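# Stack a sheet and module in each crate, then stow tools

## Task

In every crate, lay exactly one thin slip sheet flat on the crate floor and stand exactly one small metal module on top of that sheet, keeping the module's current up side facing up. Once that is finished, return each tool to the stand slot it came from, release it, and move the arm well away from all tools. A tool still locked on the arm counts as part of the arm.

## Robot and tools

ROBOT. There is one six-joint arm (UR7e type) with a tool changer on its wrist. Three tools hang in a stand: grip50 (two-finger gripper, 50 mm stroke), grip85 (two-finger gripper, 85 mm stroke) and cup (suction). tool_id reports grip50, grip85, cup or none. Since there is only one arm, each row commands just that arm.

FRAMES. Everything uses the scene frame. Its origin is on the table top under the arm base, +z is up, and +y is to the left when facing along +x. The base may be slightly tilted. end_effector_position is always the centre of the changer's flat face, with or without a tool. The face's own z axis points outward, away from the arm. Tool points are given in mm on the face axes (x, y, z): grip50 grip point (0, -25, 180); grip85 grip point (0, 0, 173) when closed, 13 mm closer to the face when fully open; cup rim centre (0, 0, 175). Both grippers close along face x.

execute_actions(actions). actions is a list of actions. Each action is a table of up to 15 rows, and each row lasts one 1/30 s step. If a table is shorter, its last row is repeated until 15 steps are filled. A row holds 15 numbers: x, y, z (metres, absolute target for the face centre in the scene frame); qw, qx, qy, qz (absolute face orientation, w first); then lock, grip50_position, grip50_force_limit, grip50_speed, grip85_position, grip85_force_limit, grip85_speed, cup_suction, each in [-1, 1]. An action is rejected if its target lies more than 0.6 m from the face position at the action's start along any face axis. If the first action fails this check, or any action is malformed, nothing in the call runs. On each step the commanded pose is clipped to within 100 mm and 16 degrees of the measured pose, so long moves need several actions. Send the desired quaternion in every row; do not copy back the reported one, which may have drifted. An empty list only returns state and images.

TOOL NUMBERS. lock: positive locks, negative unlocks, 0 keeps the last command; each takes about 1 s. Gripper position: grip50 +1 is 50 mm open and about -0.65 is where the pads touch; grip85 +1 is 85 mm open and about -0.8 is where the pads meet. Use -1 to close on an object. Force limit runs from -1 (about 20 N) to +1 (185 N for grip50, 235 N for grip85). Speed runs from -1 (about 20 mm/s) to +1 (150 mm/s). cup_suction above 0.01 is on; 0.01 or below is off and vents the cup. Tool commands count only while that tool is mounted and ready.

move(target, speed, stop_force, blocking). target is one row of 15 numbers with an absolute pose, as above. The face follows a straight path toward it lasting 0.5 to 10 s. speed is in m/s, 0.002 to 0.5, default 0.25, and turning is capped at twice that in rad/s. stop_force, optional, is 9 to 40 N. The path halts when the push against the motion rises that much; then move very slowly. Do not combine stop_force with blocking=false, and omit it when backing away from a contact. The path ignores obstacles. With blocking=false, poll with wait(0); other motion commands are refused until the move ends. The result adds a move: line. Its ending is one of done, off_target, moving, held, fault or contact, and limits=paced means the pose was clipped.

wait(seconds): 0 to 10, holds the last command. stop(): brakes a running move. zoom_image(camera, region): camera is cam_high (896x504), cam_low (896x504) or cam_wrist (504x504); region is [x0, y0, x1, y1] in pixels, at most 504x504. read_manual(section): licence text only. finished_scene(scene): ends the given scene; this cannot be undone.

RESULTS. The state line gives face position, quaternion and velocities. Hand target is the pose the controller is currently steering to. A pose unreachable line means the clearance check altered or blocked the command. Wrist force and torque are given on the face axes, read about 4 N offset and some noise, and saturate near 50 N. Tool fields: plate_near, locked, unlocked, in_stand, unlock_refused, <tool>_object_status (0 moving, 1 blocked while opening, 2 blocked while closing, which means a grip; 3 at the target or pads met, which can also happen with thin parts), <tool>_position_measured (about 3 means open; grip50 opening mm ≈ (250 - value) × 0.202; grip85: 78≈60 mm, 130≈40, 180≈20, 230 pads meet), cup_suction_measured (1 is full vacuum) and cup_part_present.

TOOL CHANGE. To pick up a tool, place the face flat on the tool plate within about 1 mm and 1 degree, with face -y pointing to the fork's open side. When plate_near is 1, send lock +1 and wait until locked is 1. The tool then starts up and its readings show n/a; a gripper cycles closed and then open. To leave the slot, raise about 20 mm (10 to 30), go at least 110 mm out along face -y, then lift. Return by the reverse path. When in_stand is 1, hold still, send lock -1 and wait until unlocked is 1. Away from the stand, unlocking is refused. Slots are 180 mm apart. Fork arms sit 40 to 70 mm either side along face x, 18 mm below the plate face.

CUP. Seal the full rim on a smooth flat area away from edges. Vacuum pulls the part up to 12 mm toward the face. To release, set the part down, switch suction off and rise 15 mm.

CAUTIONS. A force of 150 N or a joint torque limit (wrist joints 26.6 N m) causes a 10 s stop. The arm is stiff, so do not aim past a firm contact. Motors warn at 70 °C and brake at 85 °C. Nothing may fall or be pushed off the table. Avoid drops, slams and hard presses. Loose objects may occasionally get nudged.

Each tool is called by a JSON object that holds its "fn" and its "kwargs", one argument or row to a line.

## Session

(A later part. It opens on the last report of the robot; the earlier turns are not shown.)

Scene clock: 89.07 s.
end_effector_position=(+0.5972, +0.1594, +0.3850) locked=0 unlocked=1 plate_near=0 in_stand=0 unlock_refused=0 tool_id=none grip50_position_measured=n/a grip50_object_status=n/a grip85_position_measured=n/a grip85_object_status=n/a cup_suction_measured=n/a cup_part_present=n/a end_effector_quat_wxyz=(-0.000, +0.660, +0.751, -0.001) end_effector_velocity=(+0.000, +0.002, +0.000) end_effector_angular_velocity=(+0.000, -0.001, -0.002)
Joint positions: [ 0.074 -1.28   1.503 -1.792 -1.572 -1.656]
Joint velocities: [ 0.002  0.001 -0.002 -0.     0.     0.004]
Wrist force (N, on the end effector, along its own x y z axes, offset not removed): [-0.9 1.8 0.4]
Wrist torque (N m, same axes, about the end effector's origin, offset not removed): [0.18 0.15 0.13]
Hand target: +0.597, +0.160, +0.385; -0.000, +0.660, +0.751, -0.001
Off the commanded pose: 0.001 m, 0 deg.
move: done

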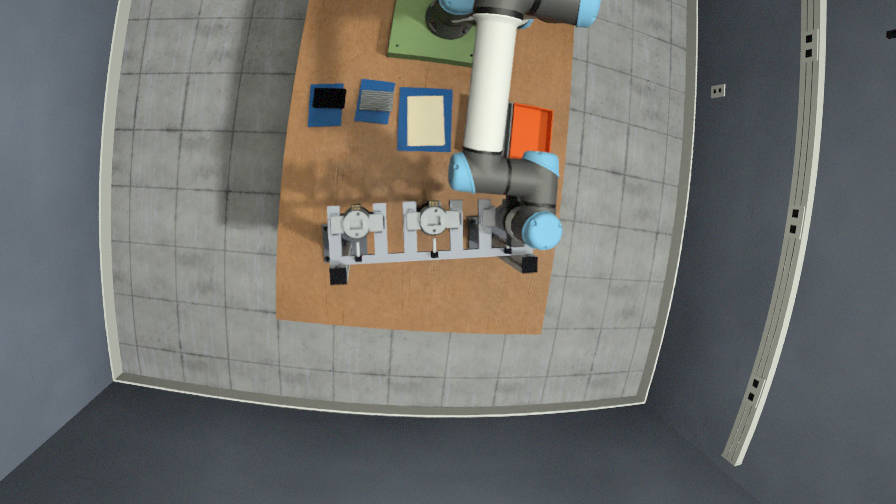

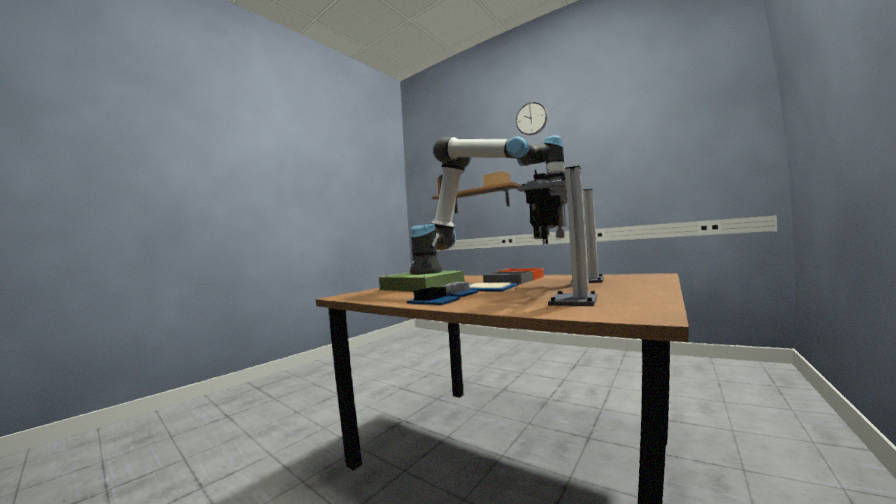

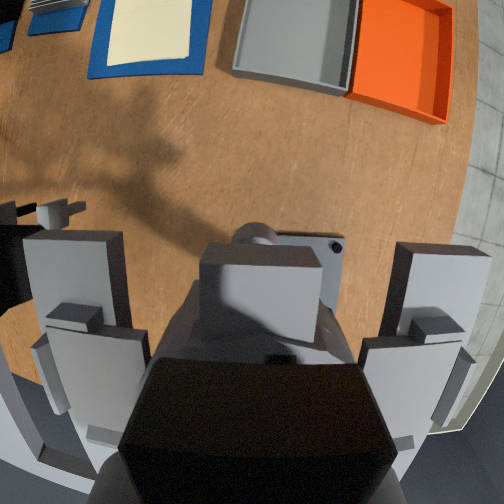

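{"fn": "move", "kwargs": {
  "target": [0.5962,0.16,0.372,0,0.66,0.751,0,0,1,0,0,1,0,0,0],
  "speed": 0.03
}}

{"fn": "move", "kwargs": {
  "target": [0.5962,0.16,0.35,0,0.66,0.751,0,0,1,0,0,1,0,0,0],
  "speed": 0.004,
  "stop_force": 12
}}

Scene clock: 91.57 s.
end_effector_position=(+0.5962, +0.1600, +0.3722) locked=0 unlocked=1 plate_near=0 in_stand=0 unlock_refused=0 tool_id=none grip50_position_measured=n/a grip50_object_status=n/a grip85_position_measured=n/a grip85_object_status=n/a cup_suction_measured=n/a cup_part_present=n/a end_effector_quat_wxyz=(-0.000, +0.660, +0.751, -0.000) end_effector_velocity=(-0.000, -0.000, -0.002) end_effector_angular_velocity=(+0.001, -0.000, -0.000)
Joint positions: [ 0.075 -1.275  1.53  -1.825 -1.571 -1.655]
Joint velocities: [-0.001  0.     0.004 -0.005  0.001 -0.001]
Wrist force (N, on the end effector, along its own x y z axes, offset not removed): [0.7 -1.0 2.8]
Wrist torque (N m, same axes, about the end effector's origin, offset not removed): [-0.12 0.00 -0.05]
Hand target: +0.596, +0.160, +0.372; -0.000, +0.660, +0.751, -0.000
Off the commanded pose: 0.000 m, 0 deg.
move: done

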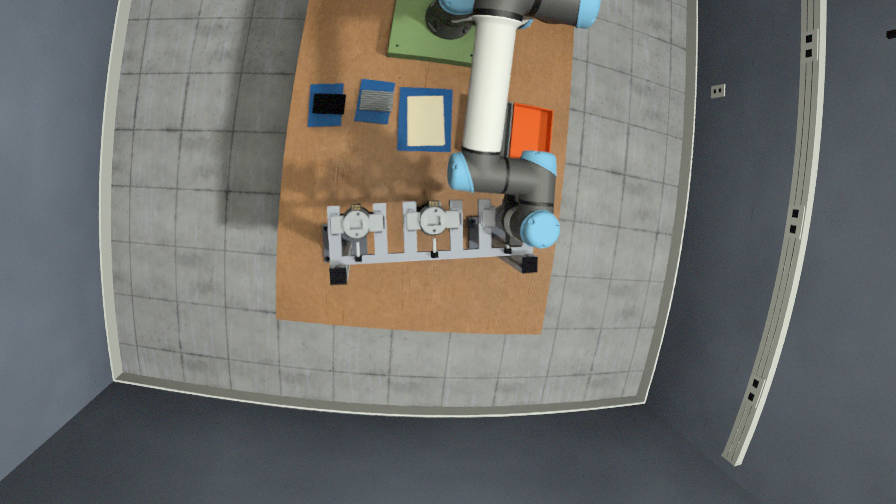

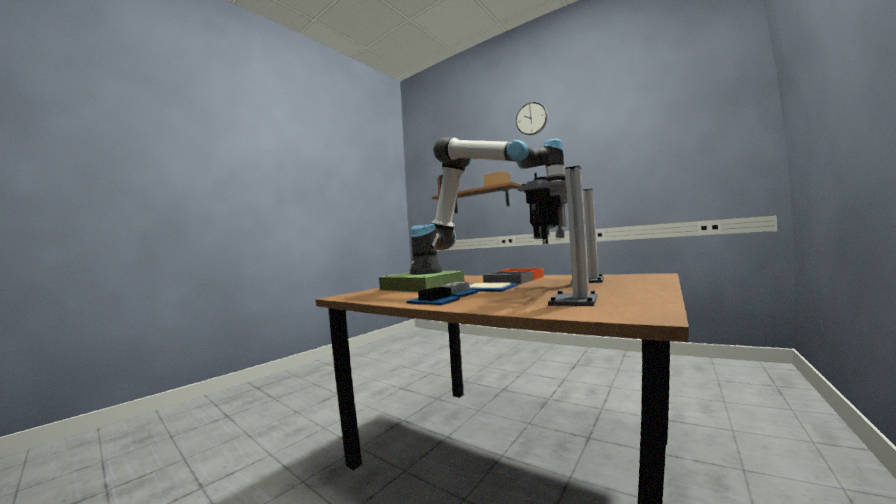

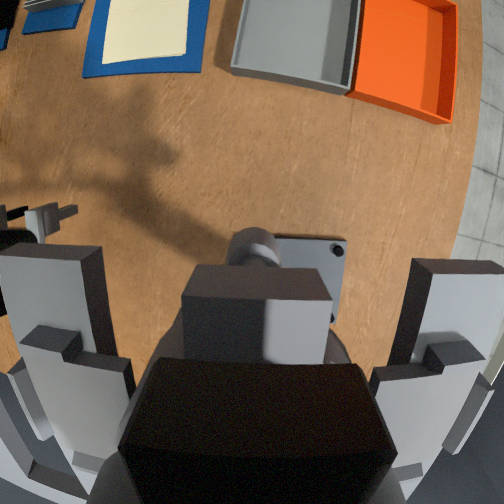

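Scene clock: 94.93 s.
end_effector_position=(+0.5962, +0.1600, +0.3602) locked=0 unlocked=1 plate_near=1 in_stand=1 unlock_refused=0 tool_id=none grip50_position_measured=n/a grip50_object_status=n/a grip85_position_measured=n/a grip85_object_status=n/a cup_suction_measured=n/a cup_part_present=n/a end_effector_quat_wxyz=(+0.000, +0.660, +0.751, +0.000) end_effector_velocity=(-0.001, +0.001, +0.000) end_effector_angular_velocity=(-0.001, +0.004, +0.002)
Joint positions: [ 0.075 -1.268  1.552 -1.855 -1.571 -1.655]
Joint velocities: [ 0.001  0.    -0.002  0.005 -0.    -0.001]
Wrist force (N, on the end effector, along its own x y z axes, offset not removed): [-3.2 1.9 -23.7]
Wrist torque (N m, same axes, about the end effector's origin, offset not removed): [0.73 0.75 -0.05]
Hand target: +0.596, +0.160, +0.360; +0.000, +0.660, +0.751, +0.000
Off the commanded pose: 0.010 m, 0 deg.
move: contact

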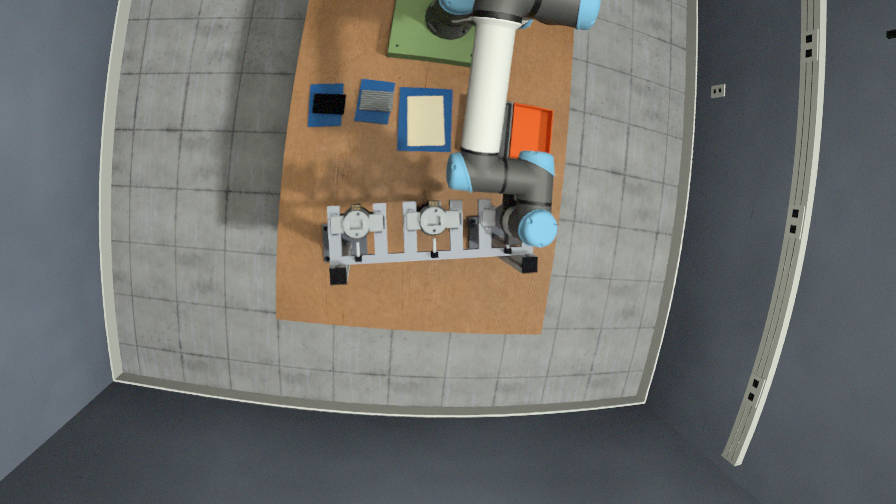

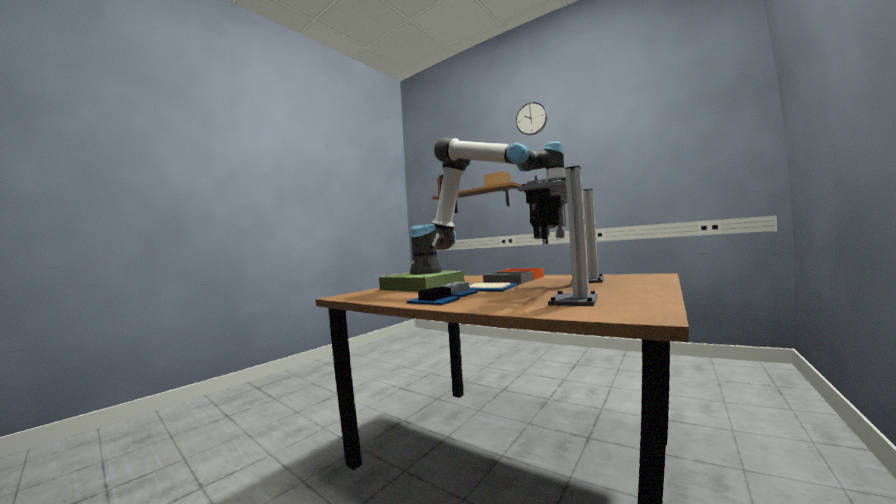

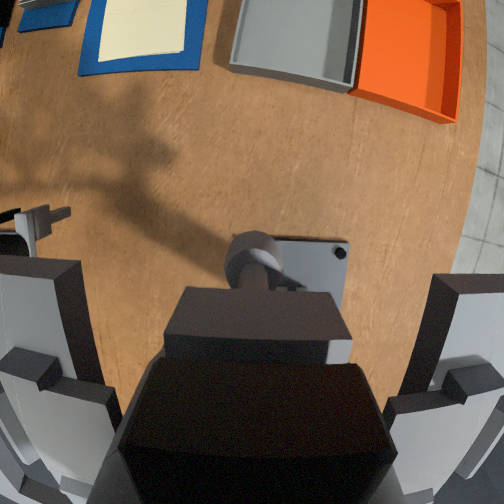

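{"fn": "execute_actions", "kwargs": {
  "actions": [
    [[0.5962,0.16,0.3605,0,0.66,0.751,0,1,1,0,0,1,0,0,0]],
    [[0.5962,0.16,0.3605,0,0.66,0.751,0,1,1,0,0,1,0,0,0]],
    [[0.5962,0.16,0.3605,0,0.66,0.751,0,1,1,0,0,1,0,0,0]],
    [[0.5962,0.16,0.38,0,0.66,0.751,0,1,1,0,0,1,0,0,0]]
  ]
}}

{"fn": "move", "kwargs": {
  "target": [0.46,0.142,0.38,0,0.66,0.751,0,0,1,0,0,1,0,0,0],
  "speed": 0.12
}}

{"fn": "move", "kwargs": {
  "target": [0.345,-0.025,0.205,0,0.66,0.751,0,0,1,0,0,1,0,0,0]
}}

{"fn": "move", "kwargs": {
  "target": [0.345,-0.025,0.18,0,0.66,0.751,0,0,1,0,0,1,0,0,1],
  "speed": 0.01,
  "stop_force": 10
}}

{"fn": "move", "kwargs": {
  "target": [0.345,-0.025,0.24,0,0.707,0.707,0,0,1,0,0,1,0,0,1],
  "speed": 0.1
}}

{"fn": "move", "kwargs": {
  "target": [0.343,0.172,0.225,0,0.707,0.707,0,0,1,0,0,1,0,0,1],
  "speed": 0.15
}}

Scene clock: 99.97 s.
end_effector_position=(+0.5962, +0.1600, +0.3798) locked=1 unlocked=0 plate_near=1 in_stand=0 unlock_refused=0 tool_id=cup grip50_position_measured=n/a grip50_object_status=n/a grip85_position_measured=n/a grip85_object_status=n/a cup_suction_measured=0.00 cup_part_present=0 end_effector_quat_wxyz=(+0.000, +0.660, +0.751, +0.000) end_effector_velocity=(-0.000, -0.000, +0.001) end_effector_angular_velocity=(+0.000, +0.001, +0.000)
Joint positions: [ 0.075 -1.28   1.516 -1.806 -1.571 -1.655]
Joint velocities: [-0.    -0.001 -0.003  0.005  0.001 -0.001]
Wrist force (N, on the end effector, along its own x y z axes, offset not removed): [-2.0 2.0 -2.7]
Wrist torque (N m, same axes, about the end effector's origin, offset not removed): [0.15 0.24 0.10]
Hand target: +0.596, +0.160, +0.380; +0.000, +0.660, +0.751, +0.000
Off the commanded pose: 0.000 m, 0 deg.

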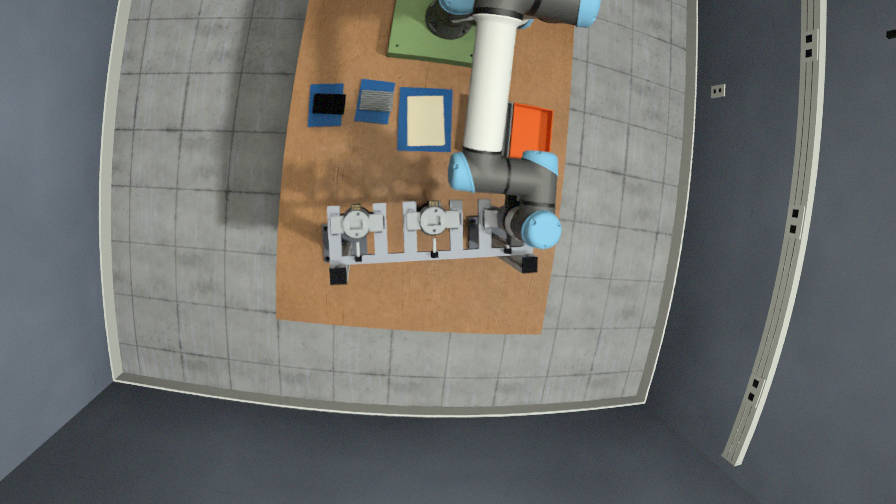

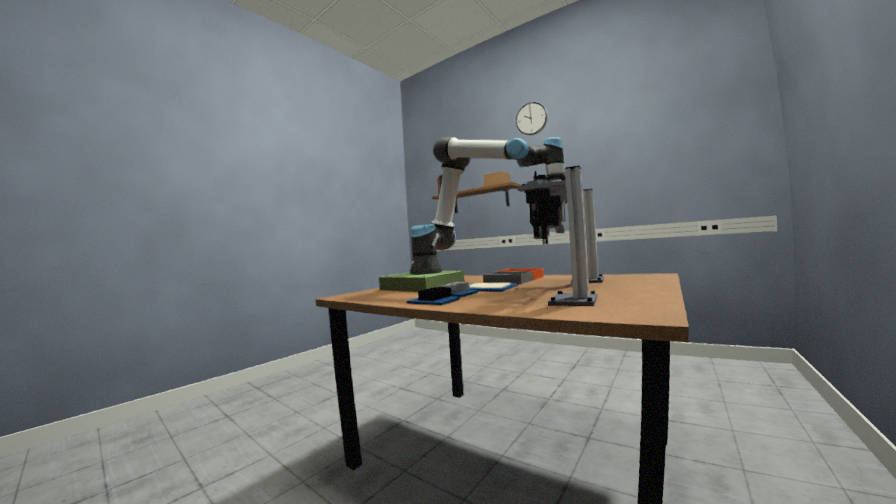

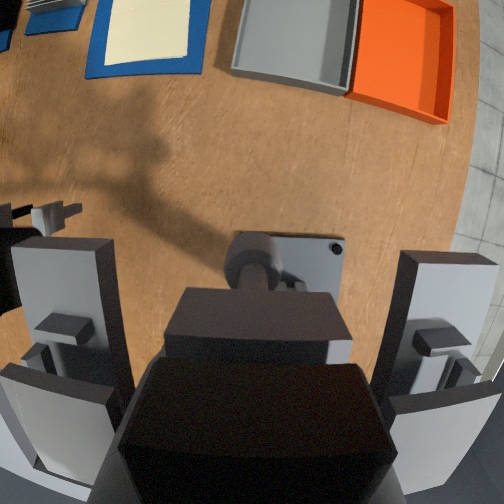

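Scene clock: 101.57 s.
end_effector_position=(+0.4602, +0.1418, +0.3799) locked=1 unlocked=0 plate_near=1 in_stand=0 unlock_refused=0 tool_id=cup grip50_position_measured=n/a grip50_object_status=n/a grip85_position_measured=n/a grip85_object_status=n/a cup_suction_measured=0.00 cup_part_present=0 end_effector_quat_wxyz=(+0.000, +0.660, +0.751, +0.000) end_effector_velocity=(-0.002, -0.000, -0.000) end_effector_angular_velocity=(+0.001, +0.001, -0.000)
Joint positions: [ 0.049 -1.602  1.885 -1.853 -1.571 -1.681]
Joint velocities: [-0.    -0.005  0.005  0.001  0.001  0.   ]
Wrist force (N, on the end effector, along its own x y z axes, offset not removed): [-0.4 -0.8 -5.2]
Wrist torque (N m, same axes, about the end effector's origin, offset not removed): [0.08 -0.16 0.10]
Hand target: +0.460, +0.142, +0.380; -0.000, +0.660, +0.751, +0.000
Off the commanded pose: 0.000 m, 0 deg.
move: done

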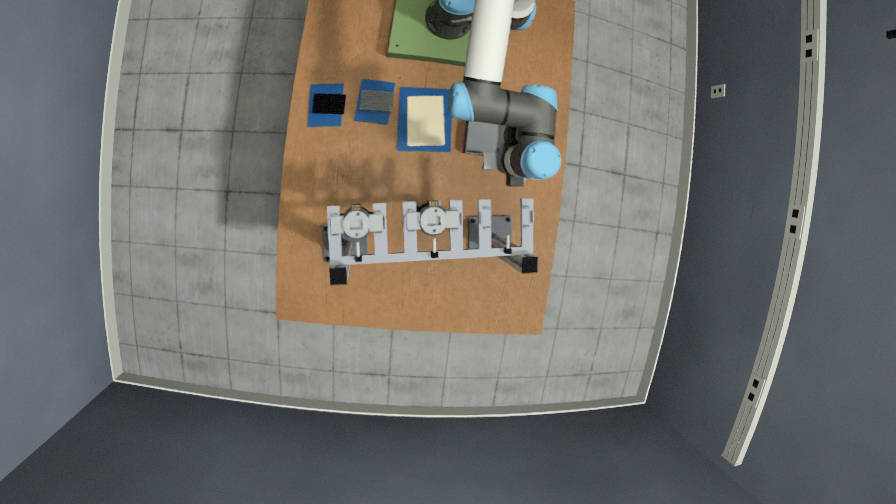

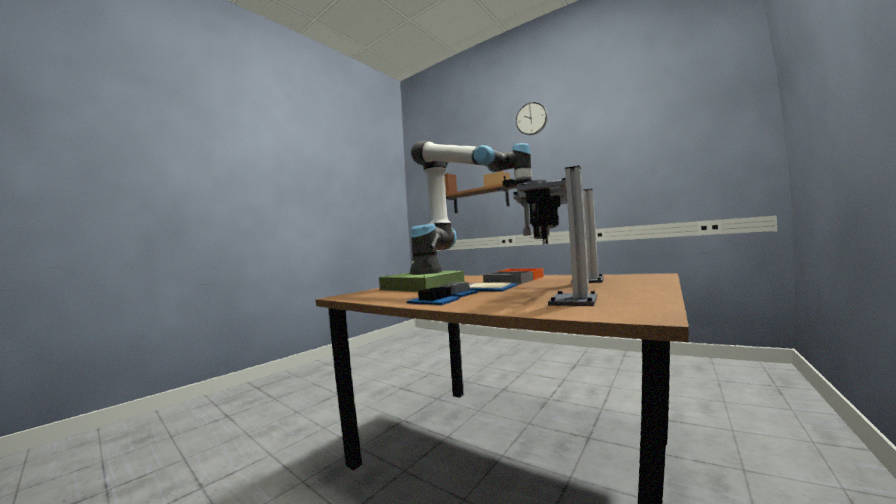

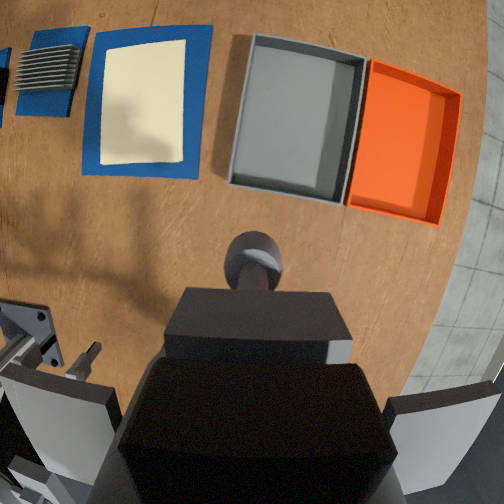

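Scene clock: 103.23 s.
end_effector_position=(+0.3454, -0.0247, +0.2051) locked=1 unlocked=0 plate_near=1 in_stand=0 unlock_refused=0 tool_id=cup grip50_position_measured=n/a grip50_object_status=n/a grip85_position_measured=n/a grip85_object_status=n/a cup_suction_measured=0.00 cup_part_present=0 end_effector_quat_wxyz=(+0.000, +0.660, +0.751, +0.001) end_effector_velocity=(-0.000, -0.001, -0.001) end_effector_angular_velocity=(+0.000, -0.001, +0.001)
Joint positions: [-0.437 -1.698  2.496 -2.369 -1.57  -2.166]
Joint velocities: [-0.005  0.002  0.003 -0.006  0.001 -0.006]
Wrist force (N, on the end effector, along its own x y z axes, offset not removed): [0.7 2.1 -4.4]
Wrist torque (N m, same axes, about the end effector's origin, offset not removed): [0.00 -0.14 -0.10]
Hand target: +0.345, -0.025, +0.205; +0.000, +0.660, +0.751, +0.001
Off the commanded pose: 0.001 m, 0 deg.
move: done

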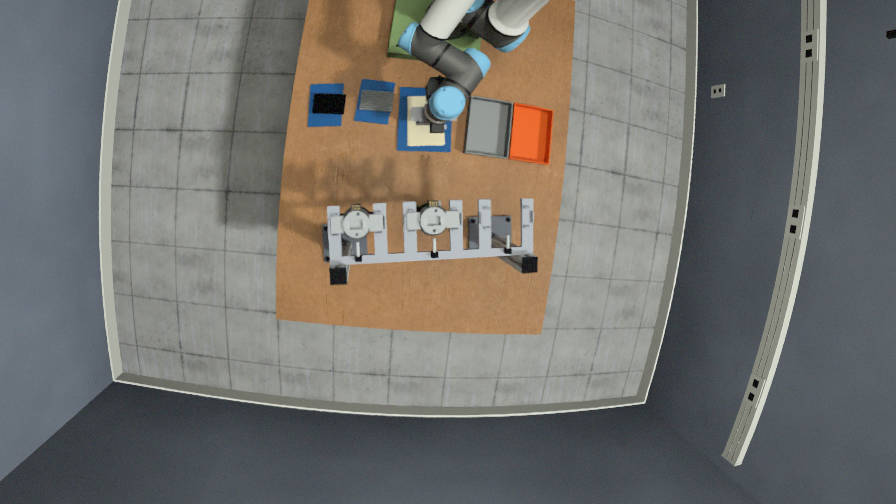

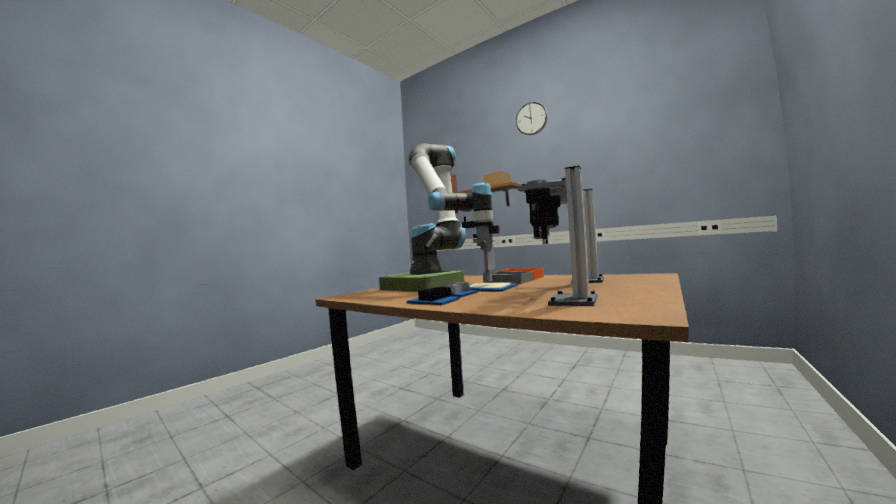

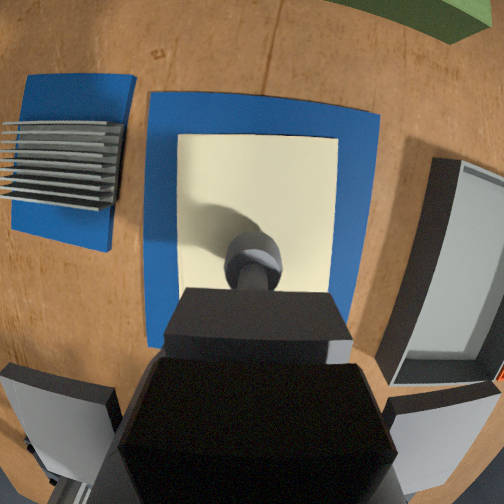

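Scene clock: 105.97 s.
end_effector_position=(+0.3450, -0.0250, +0.1802) locked=1 unlocked=0 plate_near=1 in_stand=0 unlock_refused=0 tool_id=cup grip50_position_measured=n/a grip50_object_status=n/a grip85_position_measured=n/a grip85_object_status=n/a cup_suction_measured=0.98 cup_part_present=1 end_effector_quat_wxyz=(-0.000, +0.660, +0.751, +0.000) end_effector_velocity=(-0.000, +0.000, -0.002) end_effector_angular_velocity=(-0.000, +0.001, +0.000)
Joint positions: [-0.437 -1.624  2.529 -2.476 -1.571 -2.167]
Joint velocities: [ 0.001  0.005  0.002 -0.006 -0.     0.001]
Wrist force (N, on the end effector, along its own x y z axes, offset not removed): [-2.5 0.4 0.0]
Wrist torque (N m, same axes, about the end effector's origin, offset not removed): [0.07 0.02 0.17]
Hand target: +0.345, -0.025, +0.180; -0.000, +0.660, +0.751, +0.000
Off the commanded pose: 0.000 m, 0 deg.
move: done

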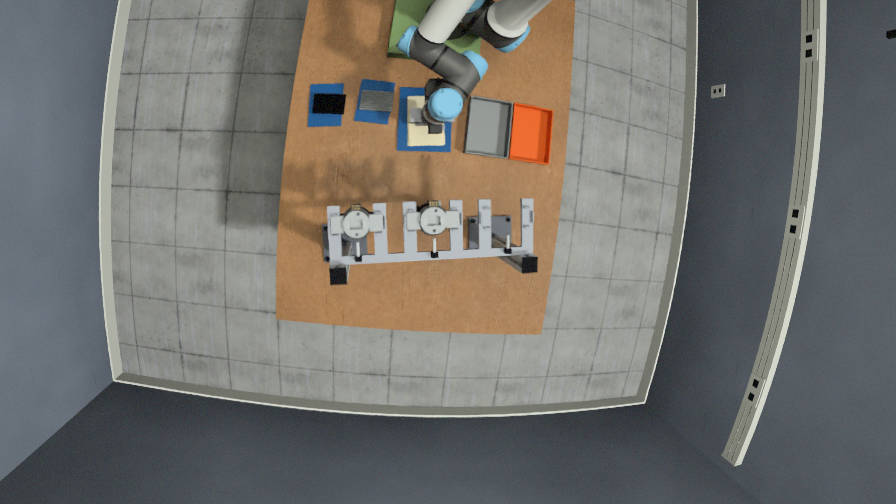

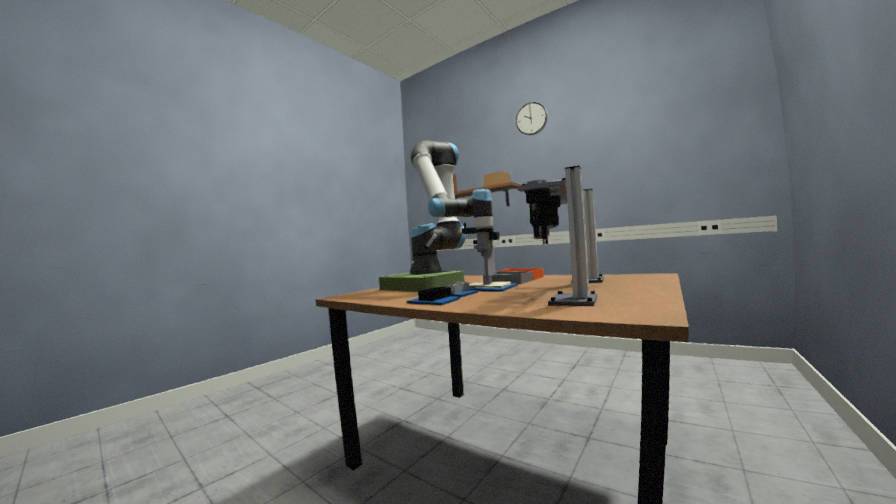

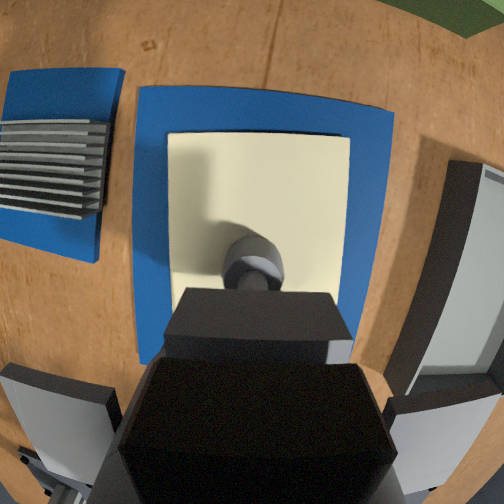

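Scene clock: 107.03 s.
end_effector_position=(+0.3451, -0.0250, +0.2397) locked=1 unlocked=0 plate_near=1 in_stand=0 unlock_refused=0 tool_id=cup grip50_position_measured=n/a grip50_object_status=n/a grip85_position_measured=n/a grip85_object_status=n/a cup_suction_measured=0.98 cup_part_present=1 end_effector_quat_wxyz=(+0.000, +0.707, +0.707, +0.000) end_effector_velocity=(-0.000, -0.001, +0.002) end_effector_angular_velocity=(+0.000, +0.002, -0.006)
Joint positions: [-0.437 -1.786  2.444 -2.228 -1.571 -2.039]
Joint velocities: [-0.003 -0.005 -0.003  0.01  -0.     0.004]
Wrist force (N, on the end effector, along its own x y z axes, offset not removed): [-3.1 1.1 -1.6]
Wrist torque (N m, same axes, about the end effector's origin, offset not removed): [-0.06 0.25 -0.03]
Hand target: +0.345, -0.025, +0.240; +0.000, +0.707, +0.707, +0.000
Off the commanded pose: 0.000 m, 0 deg.
move: done

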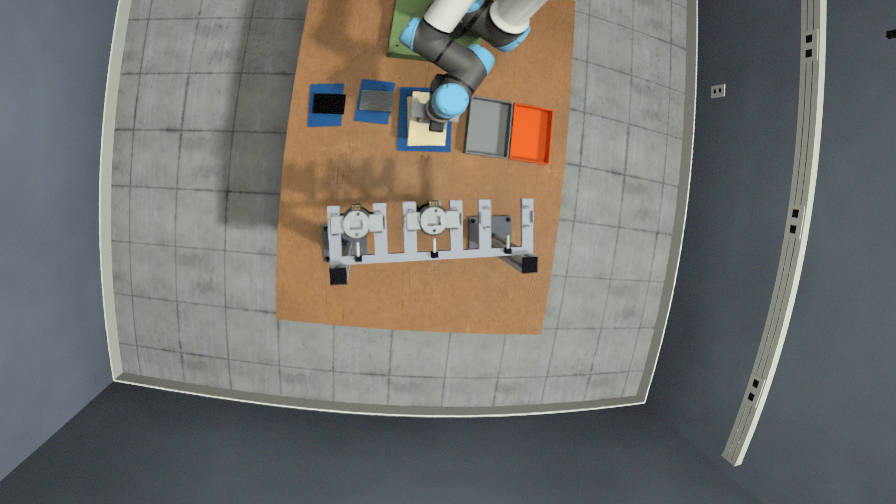

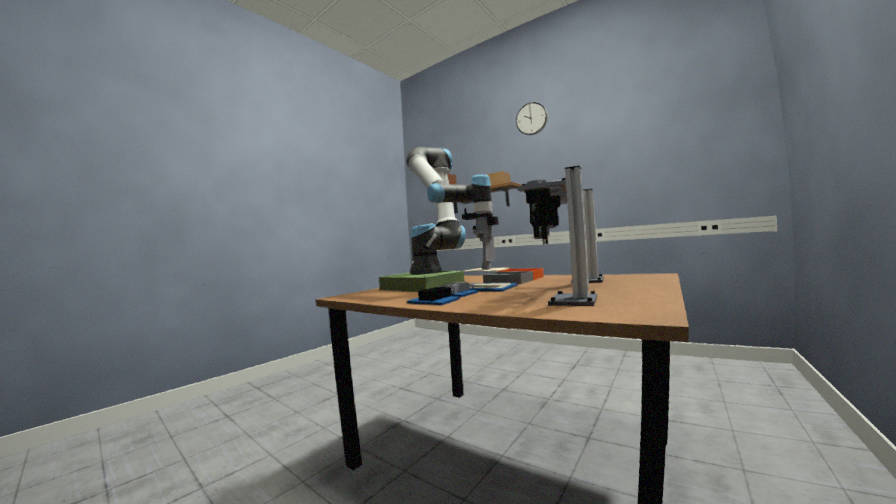

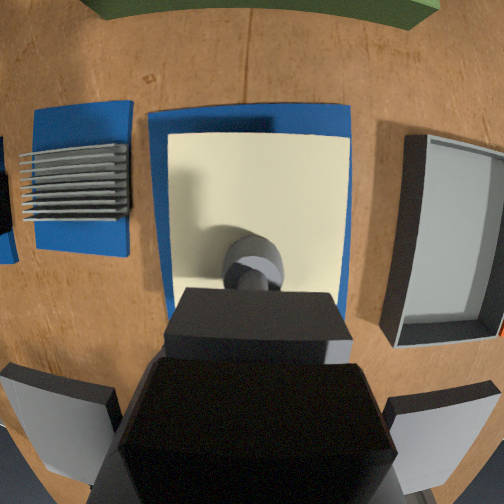

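Scene clock: 108.87 s.
end_effector_position=(+0.3424, +0.1714, +0.2251) locked=1 unlocked=0 plate_near=1 in_stand=0 unlock_refused=0 tool_id=cup grip50_position_measured=n/a grip50_object_status=n/a grip85_position_measured=n/a grip85_object_status=n/a cup_suction_measured=0.98 cup_part_present=1 end_effector_quat_wxyz=(-0.000, +0.707, +0.707, -0.001) end_effector_velocity=(+0.000, +0.002, -0.000) end_effector_angular_velocity=(-0.000, -0.000, -0.000)
Joint positions: [ 0.139 -1.644  2.379 -2.304 -1.572 -1.462]
Joint velocities: [ 0.005  0.003 -0.002 -0.001 -0.     0.005]
Wrist force (N, on the end effector, along its own x y z axes, offset not removed): [-1.1 0.7 -0.2]
Wrist torque (N m, same axes, about the end effector's origin, offset not removed): [0.02 0.03 -0.02]
Hand target: +0.342, +0.172, +0.225; +0.000, +0.707, +0.707, -0.001
Off the commanded pose: 0.001 m, 0 deg.
move: done

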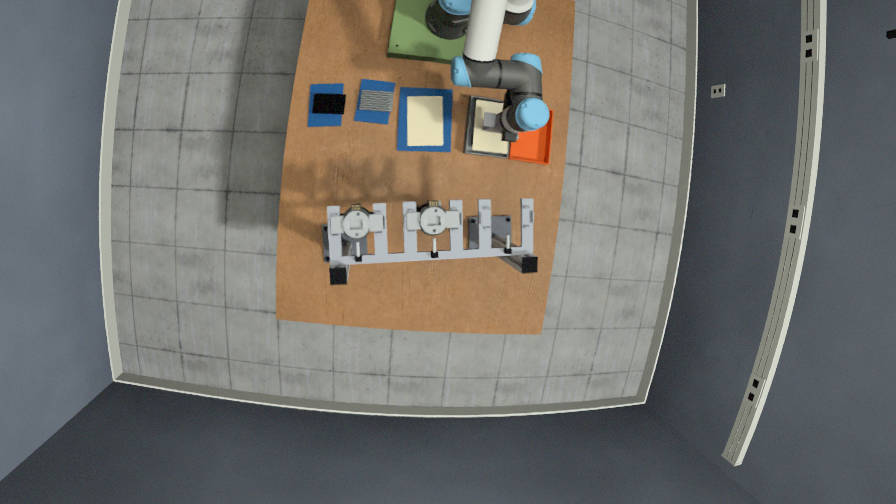

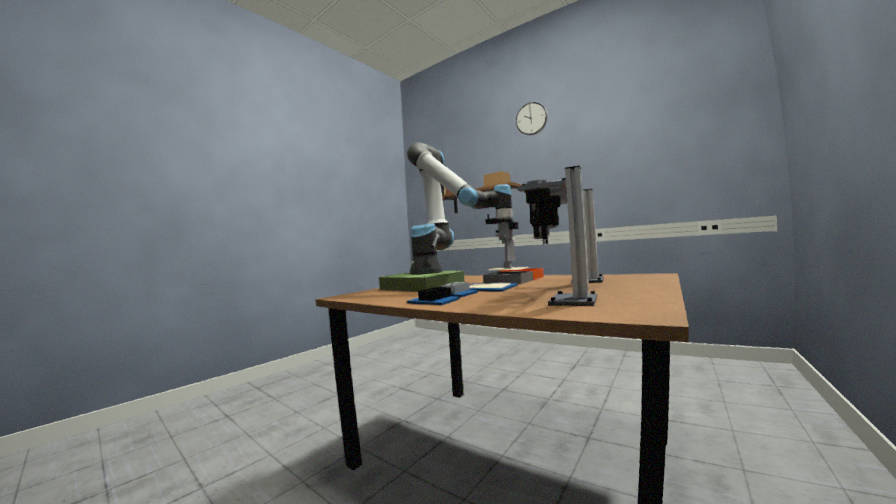

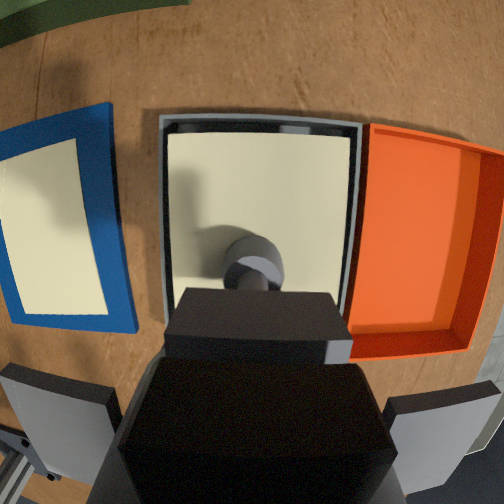

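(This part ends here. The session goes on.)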